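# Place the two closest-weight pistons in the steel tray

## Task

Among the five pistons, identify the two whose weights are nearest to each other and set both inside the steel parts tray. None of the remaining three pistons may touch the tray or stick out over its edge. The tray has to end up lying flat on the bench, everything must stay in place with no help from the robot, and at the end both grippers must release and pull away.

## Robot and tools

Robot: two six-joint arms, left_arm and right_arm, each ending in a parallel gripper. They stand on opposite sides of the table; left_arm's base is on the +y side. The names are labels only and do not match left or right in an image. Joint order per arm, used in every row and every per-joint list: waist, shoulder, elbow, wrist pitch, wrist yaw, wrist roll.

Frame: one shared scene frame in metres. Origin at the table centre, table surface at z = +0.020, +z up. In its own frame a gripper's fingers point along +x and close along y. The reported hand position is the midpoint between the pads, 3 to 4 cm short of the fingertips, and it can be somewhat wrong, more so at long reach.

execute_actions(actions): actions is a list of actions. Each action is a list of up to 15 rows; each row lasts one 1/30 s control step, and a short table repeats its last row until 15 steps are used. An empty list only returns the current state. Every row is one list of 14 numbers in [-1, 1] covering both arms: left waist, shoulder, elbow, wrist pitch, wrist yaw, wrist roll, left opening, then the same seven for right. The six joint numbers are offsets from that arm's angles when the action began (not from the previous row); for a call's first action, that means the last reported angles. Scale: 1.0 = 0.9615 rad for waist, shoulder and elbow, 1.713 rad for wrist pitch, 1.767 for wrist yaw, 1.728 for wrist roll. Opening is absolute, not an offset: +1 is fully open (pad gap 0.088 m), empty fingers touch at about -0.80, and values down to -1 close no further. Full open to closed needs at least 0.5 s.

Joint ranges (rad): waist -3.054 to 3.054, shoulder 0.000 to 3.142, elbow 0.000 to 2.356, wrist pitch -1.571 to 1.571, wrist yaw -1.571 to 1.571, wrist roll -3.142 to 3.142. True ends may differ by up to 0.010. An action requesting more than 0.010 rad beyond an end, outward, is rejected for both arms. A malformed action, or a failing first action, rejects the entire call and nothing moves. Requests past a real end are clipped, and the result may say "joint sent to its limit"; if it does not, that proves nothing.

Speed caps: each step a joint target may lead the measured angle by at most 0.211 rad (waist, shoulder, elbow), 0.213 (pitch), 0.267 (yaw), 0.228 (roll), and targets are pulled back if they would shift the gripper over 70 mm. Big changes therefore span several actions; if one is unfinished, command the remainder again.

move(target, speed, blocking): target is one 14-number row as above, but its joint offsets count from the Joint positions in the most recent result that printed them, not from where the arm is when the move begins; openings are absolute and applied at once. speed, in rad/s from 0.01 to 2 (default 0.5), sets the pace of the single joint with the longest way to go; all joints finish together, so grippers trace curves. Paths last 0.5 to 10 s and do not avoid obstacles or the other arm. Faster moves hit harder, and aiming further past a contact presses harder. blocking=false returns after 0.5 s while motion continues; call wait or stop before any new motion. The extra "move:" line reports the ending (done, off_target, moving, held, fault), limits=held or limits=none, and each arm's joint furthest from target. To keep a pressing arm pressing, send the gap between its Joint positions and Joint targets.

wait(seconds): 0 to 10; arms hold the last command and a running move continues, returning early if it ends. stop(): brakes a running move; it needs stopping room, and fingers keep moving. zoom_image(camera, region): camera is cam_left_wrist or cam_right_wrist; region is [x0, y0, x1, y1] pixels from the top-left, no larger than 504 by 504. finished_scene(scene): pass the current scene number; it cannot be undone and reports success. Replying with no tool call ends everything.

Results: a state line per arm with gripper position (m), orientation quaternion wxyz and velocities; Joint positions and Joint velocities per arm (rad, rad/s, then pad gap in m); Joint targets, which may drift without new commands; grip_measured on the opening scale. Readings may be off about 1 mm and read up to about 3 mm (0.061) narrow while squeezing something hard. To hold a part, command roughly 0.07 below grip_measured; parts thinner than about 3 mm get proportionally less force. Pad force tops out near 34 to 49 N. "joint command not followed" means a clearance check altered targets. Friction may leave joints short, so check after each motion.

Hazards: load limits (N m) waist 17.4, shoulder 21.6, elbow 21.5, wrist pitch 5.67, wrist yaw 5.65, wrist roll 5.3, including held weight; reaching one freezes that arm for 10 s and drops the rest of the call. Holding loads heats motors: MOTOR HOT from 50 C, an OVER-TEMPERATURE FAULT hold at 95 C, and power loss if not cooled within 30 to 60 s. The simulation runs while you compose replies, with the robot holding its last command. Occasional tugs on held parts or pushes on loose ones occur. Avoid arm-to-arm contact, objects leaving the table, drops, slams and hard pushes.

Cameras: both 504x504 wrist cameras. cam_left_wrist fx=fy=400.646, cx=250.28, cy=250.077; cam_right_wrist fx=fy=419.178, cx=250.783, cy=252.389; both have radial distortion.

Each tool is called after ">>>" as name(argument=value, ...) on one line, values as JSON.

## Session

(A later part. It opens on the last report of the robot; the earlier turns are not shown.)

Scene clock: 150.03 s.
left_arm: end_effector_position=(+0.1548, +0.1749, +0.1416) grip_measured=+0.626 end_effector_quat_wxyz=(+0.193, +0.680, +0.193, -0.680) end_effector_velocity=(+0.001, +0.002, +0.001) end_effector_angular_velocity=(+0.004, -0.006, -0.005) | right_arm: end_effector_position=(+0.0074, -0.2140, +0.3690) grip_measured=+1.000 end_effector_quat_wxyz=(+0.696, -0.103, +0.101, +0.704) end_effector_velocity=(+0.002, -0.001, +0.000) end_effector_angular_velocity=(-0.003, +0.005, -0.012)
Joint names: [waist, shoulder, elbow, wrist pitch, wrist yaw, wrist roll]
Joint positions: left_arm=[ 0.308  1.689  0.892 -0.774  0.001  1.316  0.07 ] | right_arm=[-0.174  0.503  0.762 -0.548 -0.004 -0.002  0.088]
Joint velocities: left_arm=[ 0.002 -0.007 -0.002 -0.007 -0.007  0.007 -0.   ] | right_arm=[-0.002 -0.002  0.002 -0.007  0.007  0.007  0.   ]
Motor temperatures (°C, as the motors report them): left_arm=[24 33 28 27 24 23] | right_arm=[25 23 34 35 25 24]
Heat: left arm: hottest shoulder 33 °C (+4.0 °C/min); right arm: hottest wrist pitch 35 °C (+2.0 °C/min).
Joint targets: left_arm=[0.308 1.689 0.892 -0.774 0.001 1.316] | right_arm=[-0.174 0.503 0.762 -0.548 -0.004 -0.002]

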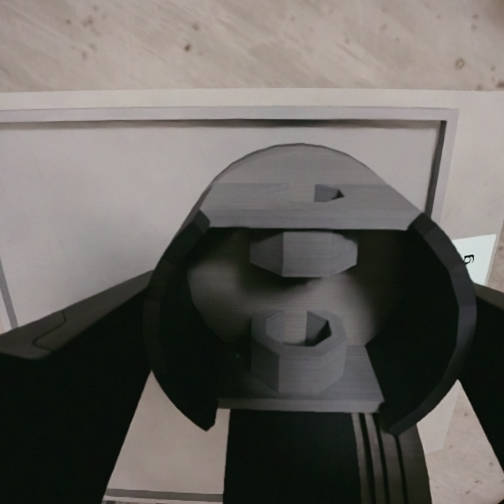

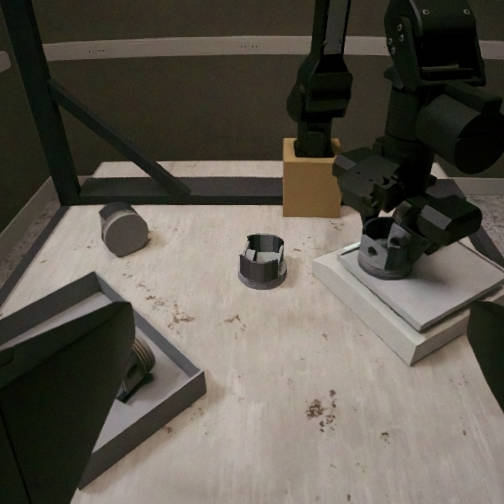

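>>> move(target=[-0.026,-0.030,0.044,-0.027,0,0,0.5,0,0,0,0,0,0,1], speed=0.06)

Scene clock: 151.73 s.
left_arm: end_effector_position=(+0.1496, +0.1721, +0.1515) grip_measured=+0.626 end_effector_quat_wxyz=(+0.186, +0.682, +0.186, -0.682) end_effector_velocity=(+0.002, +0.006, +0.000) end_effector_angular_velocity=(+0.027, -0.015, -0.005) | right_arm: end_effector_position=(+0.0074, -0.2140, +0.3690) grip_measured=+1.000 end_effector_quat_wxyz=(+0.696, -0.103, +0.101, +0.704) end_effector_velocity=(-0.003, -0.001, +0.000) end_effector_angular_velocity=(-0.002, -0.001, +0.021)
Joint names: [waist, shoulder, elbow, wrist pitch, wrist yaw, wrist roll]
Joint positions: left_arm=[ 0.286  1.672  0.919 -0.817  0.     1.316  0.07 ] | right_arm=[-0.174  0.503  0.762 -0.548 -0.004 -0.002  0.088]
Joint velocities: left_arm=[ 0.002 -0.002 -0.002 -0.022 -0.022  0.007 -0.   ] | right_arm=[-0.002 -0.002  0.002 -0.007 -0.022 -0.007  0.   ]
Motor temperatures (°C, as the motors report them): left_arm=[24 33 28 27 24 23] | right_arm=[25 23 34 35 25 24]
Heat: left arm: hottest shoulder 33 °C (+4.1 °C/min); right arm: hottest wrist pitch 35 °C (+2.0 °C/min).
Joint targets: left_arm=[0.283 1.660 0.935 -0.820 0.001 1.316] | right_arm=[-0.174 0.503 0.762 -0.548 -0.004 -0.002]
move: off_target (left_arm); limits=none; left_arm: farthest joint: the elbow, 0.015 radians from its target (0.042 radians at the start); right_arm: farthest joint: the waist, 0.000 radians from its target (0.000 radians at the start)

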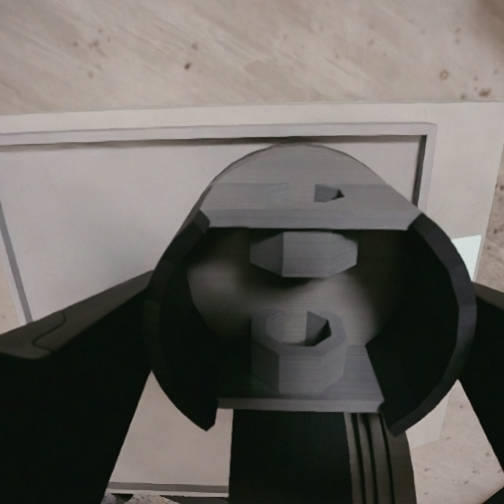

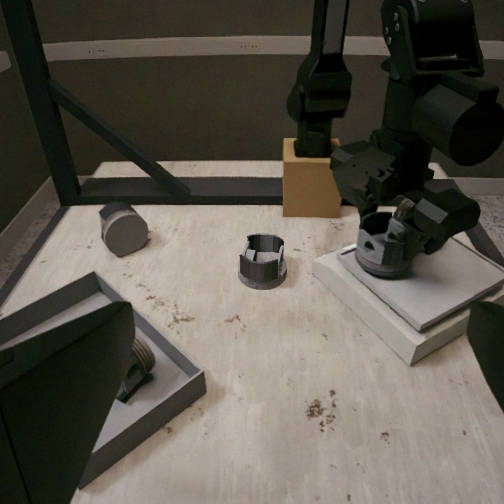

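>>> move(target=[-1.0,0.726,1.0,-0.2375,0,0.17,0.5,0,0,0,0,0,0,1], speed=0.01, blocking=false)

>>> stop()

Scene clock: 153.33 s.
left_arm: end_effector_position=(+0.1493, +0.1720, +0.1515) grip_measured=+0.626 end_effector_quat_wxyz=(+0.186, +0.682, +0.185, -0.682) end_effector_velocity=(-0.002, -0.002, +0.001) end_effector_angular_velocity=(-0.010, -0.010, -0.005) | right_arm: end_effector_position=(+0.0074, -0.2140, +0.3690) grip_measured=+1.000 end_effector_quat_wxyz=(+0.696, -0.103, +0.101, +0.704) end_effector_velocity=(-0.001, -0.002, -0.003) end_effector_angular_velocity=(-0.017, -0.005, +0.007)
Joint names: [waist, shoulder, elbow, wrist pitch, wrist yaw, wrist roll]
Joint positions: left_arm=[ 0.285  1.672  0.919 -0.817  0.     1.316  0.07 ] | right_arm=[-0.174  0.503  0.762 -0.548 -0.004 -0.002  0.088]
Joint velocities: left_arm=[-0.012 -0.007 -0.002  0.007 -0.007 -0.007 -0.   ] | right_arm=[-0.002 -0.002  0.002 -0.022 -0.007 -0.007  0.   ]
Motor temperatures (°C, as the motors report them): left_arm=[24 33 28 27 24 23] | right_arm=[25 23 34 35 25 24]
Heat: left arm: hottest shoulder 33 °C (+4.0 °C/min); right arm: hottest wrist pitch 35 °C (+2.0 °C/min).
Joint targets: left_arm=[0.281 1.676 0.924 -0.819 0.000 1.317] | right_arm=[-0.174 0.503 0.762 -0.548 -0.004 -0.002]
move: running; limits=none; left_arm: farthest joint: the waist, 0.961 radians from its target (0.962 radians at the start); right_arm: farthest joint: the waist, 0.000 radians from its target (0.000 radians at the start)

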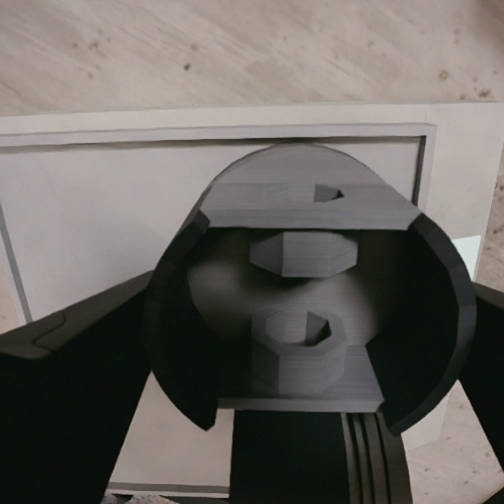

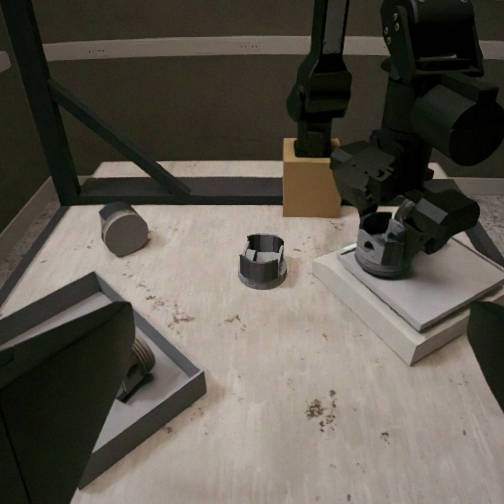

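Scene clock: 153.57 s.
left_arm: end_effector_position=(+0.1490, +0.1719, +0.1515) grip_measured=+0.626 end_effector_quat_wxyz=(+0.185, +0.682, +0.185, -0.683) end_effector_velocity=(+0.002, +0.002, -0.000) end_effector_angular_velocity=(+0.013, -0.019, +0.005) | right_arm: end_effector_position=(+0.0074, -0.2140, +0.3690) grip_measured=+1.000 end_effector_quat_wxyz=(+0.696, -0.103, +0.101, +0.704) end_effector_velocity=(-0.001, -0.001, -0.002) end_effector_angular_velocity=(-0.007, -0.005, +0.007)
Joint names: [waist, shoulder, elbow, wrist pitch, wrist yaw, wrist roll]
Joint positions: left_arm=[ 0.284  1.672  0.919 -0.817  0.     1.316  0.07 ] | right_arm=[-0.174  0.503  0.762 -0.548 -0.004 -0.002  0.088]
Joint velocities: left_arm=[-0.002  0.002  0.002 -0.007 -0.022 -0.007 -0.   ] | right_arm=[-0.002 -0.002 -0.002 -0.007 -0.007 -0.007  0.   ]
Motor temperatures (°C, as the motors report them): left_arm=[24 33 28 27 24 23] | right_arm=[25 23 34 35 25 24]
Heat: left arm: hottest shoulder 33 °C (+4.0 °C/min); right arm: hottest wrist pitch 35 °C (+2.0 °C/min).
Joint targets: left_arm=[0.281 1.676 0.924 -0.819 0.000 1.317] | right_arm=[-0.174 0.503 0.762 -0.548 -0.004 -0.002]
earlier move: stopped; limits=none; left_arm: farthest joint: the elbow, 0.961 radians from its target (0.961 radians at the start); right_arm: farthest joint: the waist, 0.000 radians from its target (0.000 radians at the start)

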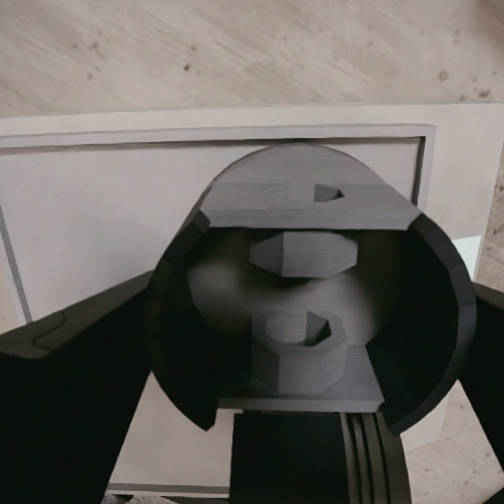

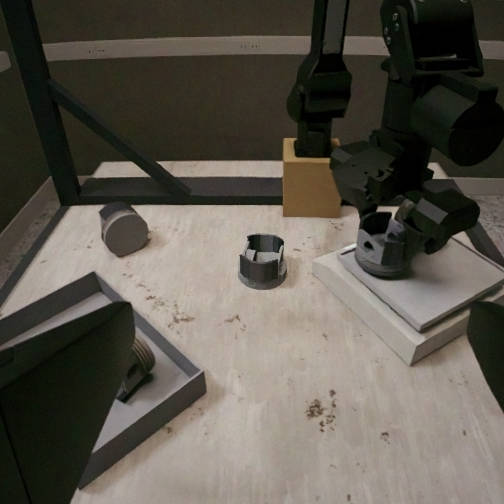

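>>> move(target=[-0.903,0.615,0.987,-0.2015,0,0.17,0.5,0,0,0,0,0,0,1], speed=0.5)

Scene clock: 156.37 s.
left_arm: end_effector_position=(-0.1682, +0.0666, +0.1751) grip_measured=+0.626 end_effector_quat_wxyz=(-0.218, +0.672, -0.221, -0.673) end_effector_velocity=(+0.003, +0.000, +0.000) end_effector_angular_velocity=(-0.006, -0.022, +0.005) | right_arm: end_effector_position=(+0.0074, -0.2140, +0.3690) grip_measured=+1.000 end_effector_quat_wxyz=(+0.696, -0.103, +0.101, +0.704) end_effector_velocity=(-0.003, +0.000, -0.003) end_effector_angular_velocity=(-0.012, -0.001, +0.021)
Joint names: [waist, shoulder, elbow, wrist pitch, wrist yaw, wrist roll]
Joint positions: left_arm=[-0.585  2.257  1.851 -1.159  0.001  1.606  0.07 ] | right_arm=[-0.174  0.503  0.762 -0.548 -0.004 -0.002  0.088]
Joint velocities: left_arm=[-0.002 -0.002 -0.002 -0.007 -0.022 -0.007 -0.   ] | right_arm=[-0.002  0.002 -0.002 -0.007 -0.022 -0.007  0.   ]
Motor temperatures (°C, as the motors report them): left_arm=[24 33 28 27 24 23] | right_arm=[25 23 34 35 25 24]
Heat: left arm: hottest shoulder 33 °C (+4.0 °C/min); right arm: hottest wrist pitch 35 °C (+2.0 °C/min).
Joint targets: left_arm=[-0.584 2.263 1.868 -1.162 0.000 1.609] | right_arm=[-0.174 0.503 0.762 -0.548 -0.004 -0.002]
move: off_target (left_arm); limits=none; left_arm: farthest joint: the elbow, 0.017 radians from its target (0.949 radians at the start); right_arm: farthest joint: the waist, 0.000 radians from its target (0.000 radians at the start)

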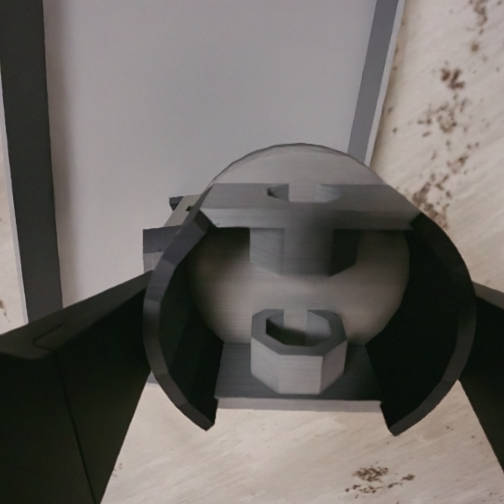

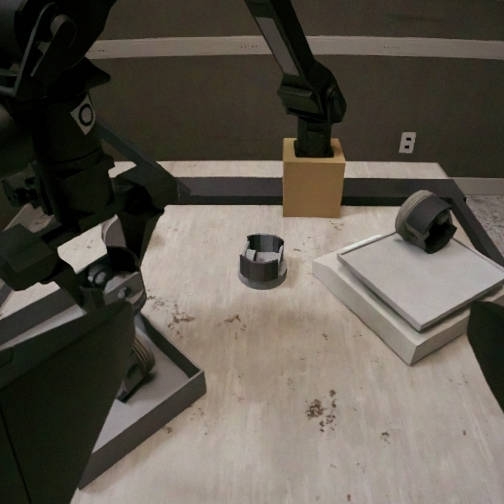

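>>> move(target=[-0.161,0.119,0.1888,-0.038,0,0,0.5,0,0,0,0,0,0,1], speed=0.25)

Scene clock: 157.93 s.
left_arm: end_effector_position=(-0.2362, +0.0932, +0.1699) grip_measured=+0.626 end_effector_quat_wxyz=(-0.271, +0.653, -0.270, -0.653) end_effector_velocity=(-0.000, +0.003, -0.002) end_effector_angular_velocity=(+0.004, -0.014, -0.015) | right_arm: end_effector_position=(+0.0074, -0.2140, +0.3690) grip_measured=+1.000 end_effector_quat_wxyz=(+0.696, -0.103, +0.101, +0.704) end_effector_velocity=(-0.001, -0.001, -0.002) end_effector_angular_velocity=(-0.007, -0.005, +0.007)
Joint names: [waist, shoulder, elbow, wrist pitch, wrist yaw, wrist roll]
Joint positions: left_arm=[-0.741  2.365  2.015 -1.222  0.001  1.606  0.07 ] | right_arm=[-0.174  0.503  0.762 -0.548 -0.004 -0.002  0.088]
Joint velocities: left_arm=[-0.007  0.002 -0.002 -0.007 -0.007  0.007 -0.   ] | right_arm=[-0.002 -0.002 -0.002 -0.007 -0.007 -0.007  0.   ]
Motor temperatures (°C, as the motors report them): left_arm=[24 34 29 27 24 23] | right_arm=[25 23 34 35 25 24]
Heat: left arm: hottest shoulder 34 °C (+5.1 °C/min); right arm: hottest wrist pitch 35 °C (+1.0 °C/min).
Joint targets: left_arm=[-0.740 2.372 2.032 -1.225 0.001 1.606] | right_arm=[-0.174 0.503 0.762 -0.548 -0.004 -0.002]
move: off_target (left_arm); limits=none; left_arm: farthest joint: the elbow, 0.018 radians from its target (0.182 radians at the start); right_arm: farthest joint: the waist, 0.000 radians from its target (0.000 radians at the start)

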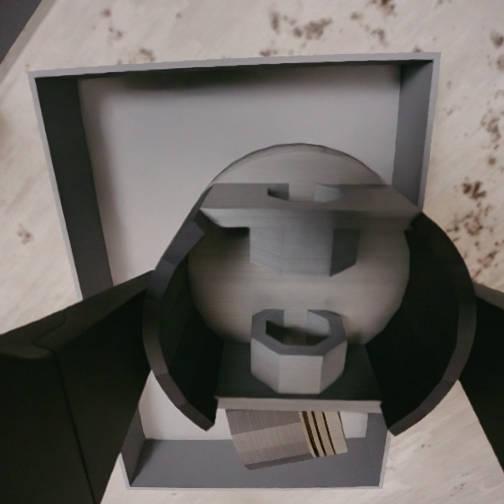

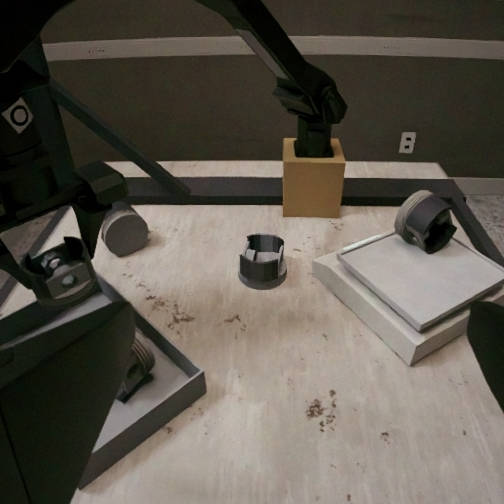

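>>> move(target=[-0.0125,0.1696,-0.027,0.1047,0,0,0.5,0,0,0,0,0,0,1], speed=0.15)

Scene clock: 160.57 s.
left_arm: end_effector_position=(-0.2517, +0.0832, +0.0943) grip_measured=+0.626 end_effector_quat_wxyz=(-0.275, +0.652, -0.273, -0.652) end_effector_velocity=(+0.005, +0.002, +0.001) end_effector_angular_velocity=(+0.001, -0.031, -0.010) | right_arm: end_effector_position=(+0.0074, -0.2140, +0.3690) grip_measured=+1.000 end_effector_quat_wxyz=(+0.696, -0.103, +0.101, +0.704) end_effector_velocity=(+0.002, -0.000, -0.004) end_effector_angular_velocity=(-0.012, -0.009, -0.007)
Joint names: [waist, shoulder, elbow, wrist pitch, wrist yaw, wrist roll]
Joint positions: left_arm=[-0.751  2.523  1.996 -1.045  0.001  1.606  0.07 ] | right_arm=[-0.174  0.503  0.762 -0.548 -0.004 -0.002  0.088]
Joint velocities: left_arm=[-0.002 -0.002 -0.002 -0.022 -0.022  0.007 -0.   ] | right_arm=[-0.002 -0.002 -0.007 -0.007  0.007 -0.007  0.   ]
Motor temperatures (°C, as the motors report them): left_arm=[24 34 29 27 24 23] | right_arm=[25 23 34 36 25 24]
Heat: left arm: hottest shoulder 34 °C (+5.0 °C/min); right arm: hottest wrist pitch 36 °C (+2.0 °C/min).
Joint targets: left_arm=[-0.753 2.528 1.989 -1.042 0.001 1.606] | right_arm=[-0.174 0.503 0.762 -0.548 -0.004 -0.002]
move: done; limits=none; left_arm: farthest joint: the elbow, 0.007 radians from its target (0.026 radians at the start); right_arm: farthest joint: the waist, 0.000 radians from its target (0.000 radians at the start)

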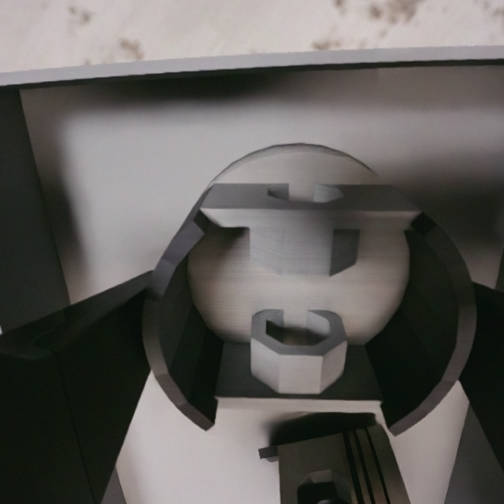

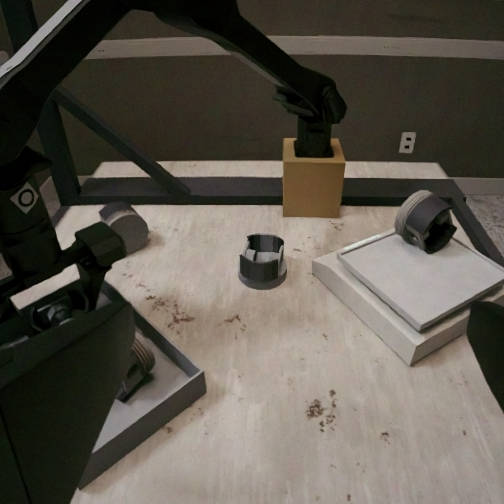

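>>> move(target=[0,0.024,-0.007,0.011,0,0,0.5,0,0,0,0,0,0,1], speed=0.025)

Scene clock: 161.87 s.
left_arm: end_effector_position=(-0.2527, +0.0822, +0.0893) grip_measured=+0.626 end_effector_quat_wxyz=(-0.274, +0.652, -0.274, -0.652) end_effector_velocity=(+0.005, +0.002, +0.003) end_effector_angular_velocity=(-0.003, -0.028, +0.005) | right_arm: end_effector_position=(+0.0074, -0.2140, +0.3690) grip_measured=+1.000 end_effector_quat_wxyz=(+0.696, -0.103, +0.101, +0.704) end_effector_velocity=(-0.004, -0.002, -0.005) end_effector_angular_velocity=(-0.022, -0.001, +0.026)
Joint names: [waist, shoulder, elbow, wrist pitch, wrist yaw, wrist roll]
Joint positions: left_arm=[-0.751  2.534  1.996 -1.032  0.001  1.606  0.07 ] | right_arm=[-0.174  0.503  0.762 -0.548 -0.004 -0.002  0.088]
Joint velocities: left_arm=[-0.002 -0.007 -0.002 -0.022 -0.022 -0.007 -0.   ] | right_arm=[ 0.002 -0.002 -0.002 -0.022 -0.022 -0.007  0.   ]
Motor temperatures (°C, as the motors report them): left_arm=[24 35 29 27 24 23] | right_arm=[25 23 34 36 25 24]
Heat: left arm: hottest shoulder 35 °C (+6.1 °C/min); right arm: hottest wrist pitch 36 °C (+2.0 °C/min).
Joint targets: left_arm=[-0.751 2.546 1.989 -1.026 0.001 1.606] | right_arm=[-0.174 0.503 0.762 -0.548 -0.004 -0.002]
move: off_target (left_arm); limits=none; left_arm: farthest joint: the shoulder, 0.012 radians from its target (0.023 radians at the start); right_arm: farthest joint: the waist, 0.000 radians from its target (0.000 radians at the start)

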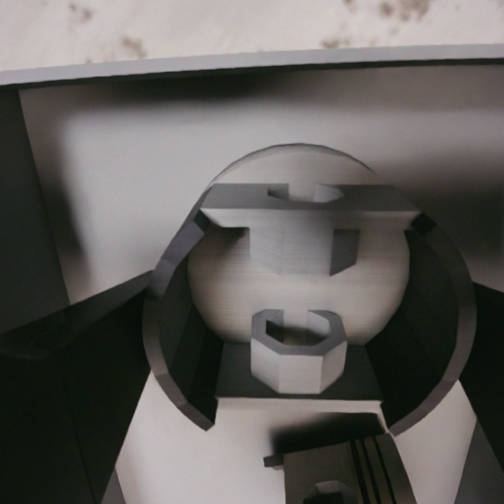

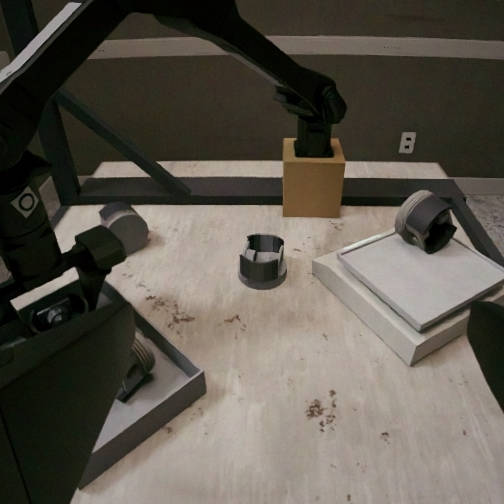

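Contact. Release.

>>> execute_actions(actions=[[[0,0.005,0,0,0,0,0.56,0,0,0,0,0,0,1],[0,0.005,0,0,0,0,0.58,0,0,0,0,0,0,1],[0,0.005,0,0,0,0,0.60,0,0,0,0,0,0,1],[0,0.005,0,0,0,0,0.62,0,0,0,0,0,0,1],[0,0.005,0,0,0,0,0.64,0,0,0,0,0,0,1],[0,0.005,0,0,0,0,0.66,0,0,0,0,0,0,1],[0,0.005,0,0,0,0,0.68,0,0,0,0,0,0,1],[0,0.005,0,0,0,0,0.70,0,0,0,0,0,0,1],[0,0.004,0,0,0,0,0.73,0,0,0,0,0,0,1],[0,0.003,0,0,0,0,0.76,0,0,0,0,0,0,1],[0,0.002,0,0,0,0,0.79,0,0,0,0,0,0,1],[0,0,0,0,0,0,0.82,0,0,0,0,0,0,1],[0,0,0,0,0,0,0.85,0,0,0,0,0,0,1],[0,0,0,0,0,0,0.88,0,0,0,0,0,0,1],[0,0,0,0,0,0,0.9,0,0,0,0,0,0,1]]])

Scene clock: 162.93 s.
left_arm: end_effector_position=(-0.2527, +0.0822, +0.0893) grip_measured=+0.819 end_effector_quat_wxyz=(-0.274, +0.652, -0.274, -0.652) end_effector_velocity=(+0.000, +0.000, +0.002) end_effector_angular_velocity=(+0.007, +0.004, +0.010) | right_arm: end_effector_position=(+0.0074, -0.2140, +0.3690) grip_measured=+1.000 end_effector_quat_wxyz=(+0.696, -0.103, +0.101, +0.704) end_effector_velocity=(+0.002, -0.001, +0.000) end_effector_angular_velocity=(-0.002, -0.009, -0.007)
Joint names: [waist, shoulder, elbow, wrist pitch, wrist yaw, wrist roll]
Joint positions: left_arm=[-0.751  2.534  1.996 -1.032  0.001  1.606  0.079] | right_arm=[-0.174  0.503  0.762 -0.548 -0.004 -0.002  0.088]
Joint velocities: left_arm=[ 0.002 -0.002  0.002 -0.007  0.007 -0.007  0.037] | right_arm=[-0.002 -0.002  0.002 -0.007  0.007 -0.007  0.   ]
Motor temperatures (°C, as the motors report them): left_arm=[24 35 29 27 24 23] | right_arm=[25 23 34 36 25 24]
Heat: left arm: hottest shoulder 35 °C (+6.1 °C/min); right arm: hottest wrist pitch 36 °C (+2.0 °C/min).
Joint targets: left_arm=[-0.751 2.534 1.996 -1.032 0.001 1.606] | right_arm=[-0.174 0.503 0.762 -0.548 -0.004 -0.002]

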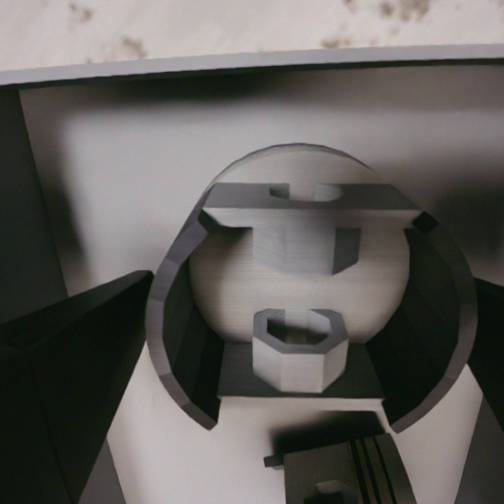

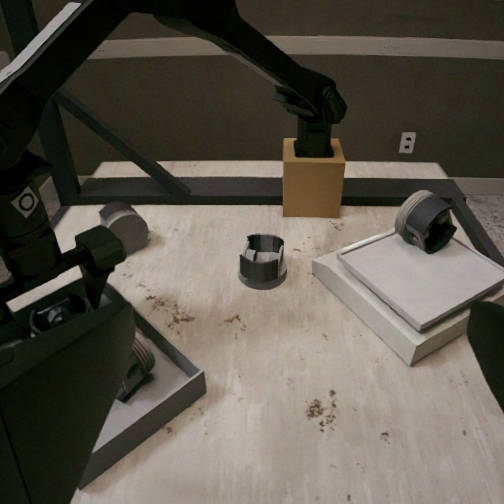

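>>> move(target=[0,-0.073,0.148,-0.1146,0,0,1,0,0,0,0,0,0,1], speed=0.2)

Scene clock: 164.83 s.
left_arm: end_effector_position=(-0.2524, +0.0825, +0.1489) grip_measured=+0.989 end_effector_quat_wxyz=(-0.275, +0.652, -0.273, -0.652) end_effector_velocity=(-0.002, -0.002, +0.004) end_effector_angular_velocity=(-0.017, +0.006, -0.010) | right_arm: end_effector_position=(+0.0074, -0.2140, +0.3690) grip_measured=+1.000 end_effector_quat_wxyz=(+0.696, -0.103, +0.101, +0.704) end_effector_velocity=(-0.001, -0.001, -0.002) end_effector_angular_velocity=(-0.007, -0.019, +0.011)
Joint names: [waist, shoulder, elbow, wrist pitch, wrist yaw, wrist roll]
Joint positions: left_arm=[-0.751  2.474  2.126 -1.225  0.001  1.606  0.087] | right_arm=[-0.174  0.503  0.762 -0.548 -0.004 -0.002  0.088]
Joint velocities: left_arm=[-0.002 -0.007  0.002  0.007 -0.007  0.007 -0.   ] | right_arm=[-0.002 -0.002 -0.002 -0.007 -0.007 -0.022  0.   ]
Motor temperatures (°C, as the motors report them): left_arm=[24 36 29 27 24 23] | right_arm=[25 23 34 36 25 24]
Heat: left arm: hottest shoulder 36 °C (+7.1 °C/min); right arm: hottest wrist pitch 36 °C (+2.0 °C/min).
Joint targets: left_arm=[-0.751 2.464 2.138 -1.228 0.001 1.606] | right_arm=[-0.174 0.503 0.762 -0.548 -0.004 -0.002]
move: off_target (left_arm); limits=none; left_arm: farthest joint: the elbow, 0.012 radians from its target (0.142 radians at the start); right_arm: farthest joint: the waist, 0.000 radians from its target (0.000 radians at the start)

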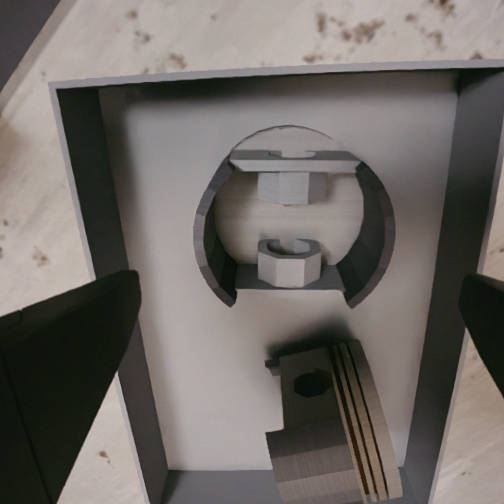

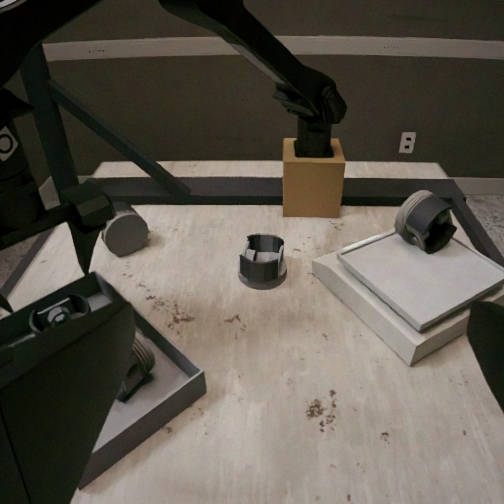

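>>> move(target=[0.45,-0.96,-0.86,-0.05,0,0,1,0,0,0,0,0,0,1], speed=0.7)

Scene clock: 167.30 s.
left_arm: end_effector_position=(-0.0117, +0.1706, +0.2750) grip_measured=+0.989 end_effector_quat_wxyz=(-0.123, +0.694, -0.134, -0.696) end_effector_velocity=(+0.000, -0.001, +0.000) end_effector_angular_velocity=(-0.009, -0.004, +0.020) | right_arm: end_effector_position=(+0.0074, -0.2140, +0.3690) grip_measured=+1.000 end_effector_quat_wxyz=(+0.696, -0.103, +0.101, +0.704) end_effector_velocity=(+0.002, -0.002, -0.005) end_effector_angular_velocity=(-0.022, -0.009, -0.007)
Joint names: [waist, shoulder, elbow, wrist pitch, wrist yaw, wrist roll]
Joint positions: left_arm=[-0.321  1.559  1.312 -1.308  0.001  1.606  0.087] | right_arm=[-0.174  0.503  0.762 -0.548 -0.004 -0.002  0.088]
Joint velocities: left_arm=[-0.002 -0.002 -0.002  0.007 -0.007 -0.022 -0.   ] | right_arm=[-0.002 -0.002 -0.002 -0.022  0.007 -0.007  0.   ]
Motor temperatures (°C, as the motors report them): left_arm=[24 36 29 27 24 23] | right_arm=[25 23 34 36 25 24]
Heat: left arm: hottest shoulder 36 °C (+7.0 °C/min); right arm: hottest wrist pitch 36 °C (+2.0 °C/min).
Joint targets: left_arm=[-0.318 1.551 1.300 -1.310 0.001 1.606] | right_arm=[-0.174 0.503 0.762 -0.548 -0.004 -0.002]
move: off_target (left_arm); limits=none; left_arm: farthest joint: the elbow, 0.013 radians from its target (0.827 radians at the start); right_arm: farthest joint: the waist, 0.000 radians from its target (0.000 radians at the start)

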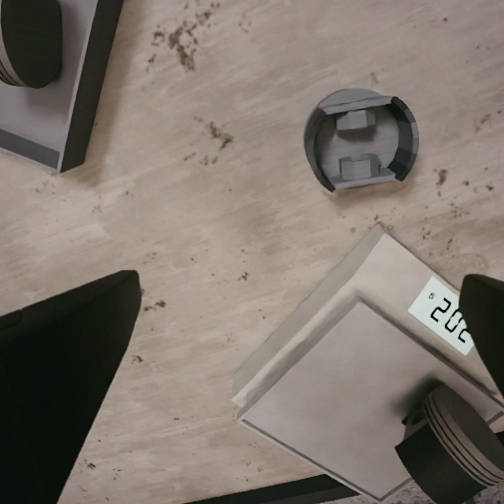

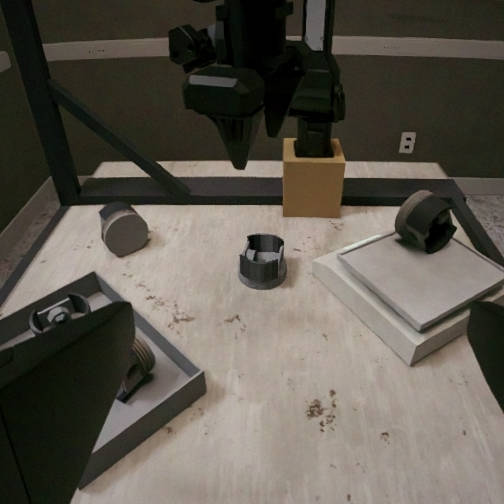

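>>> finished_scene(scene=1)

The scene is finished: the task was done.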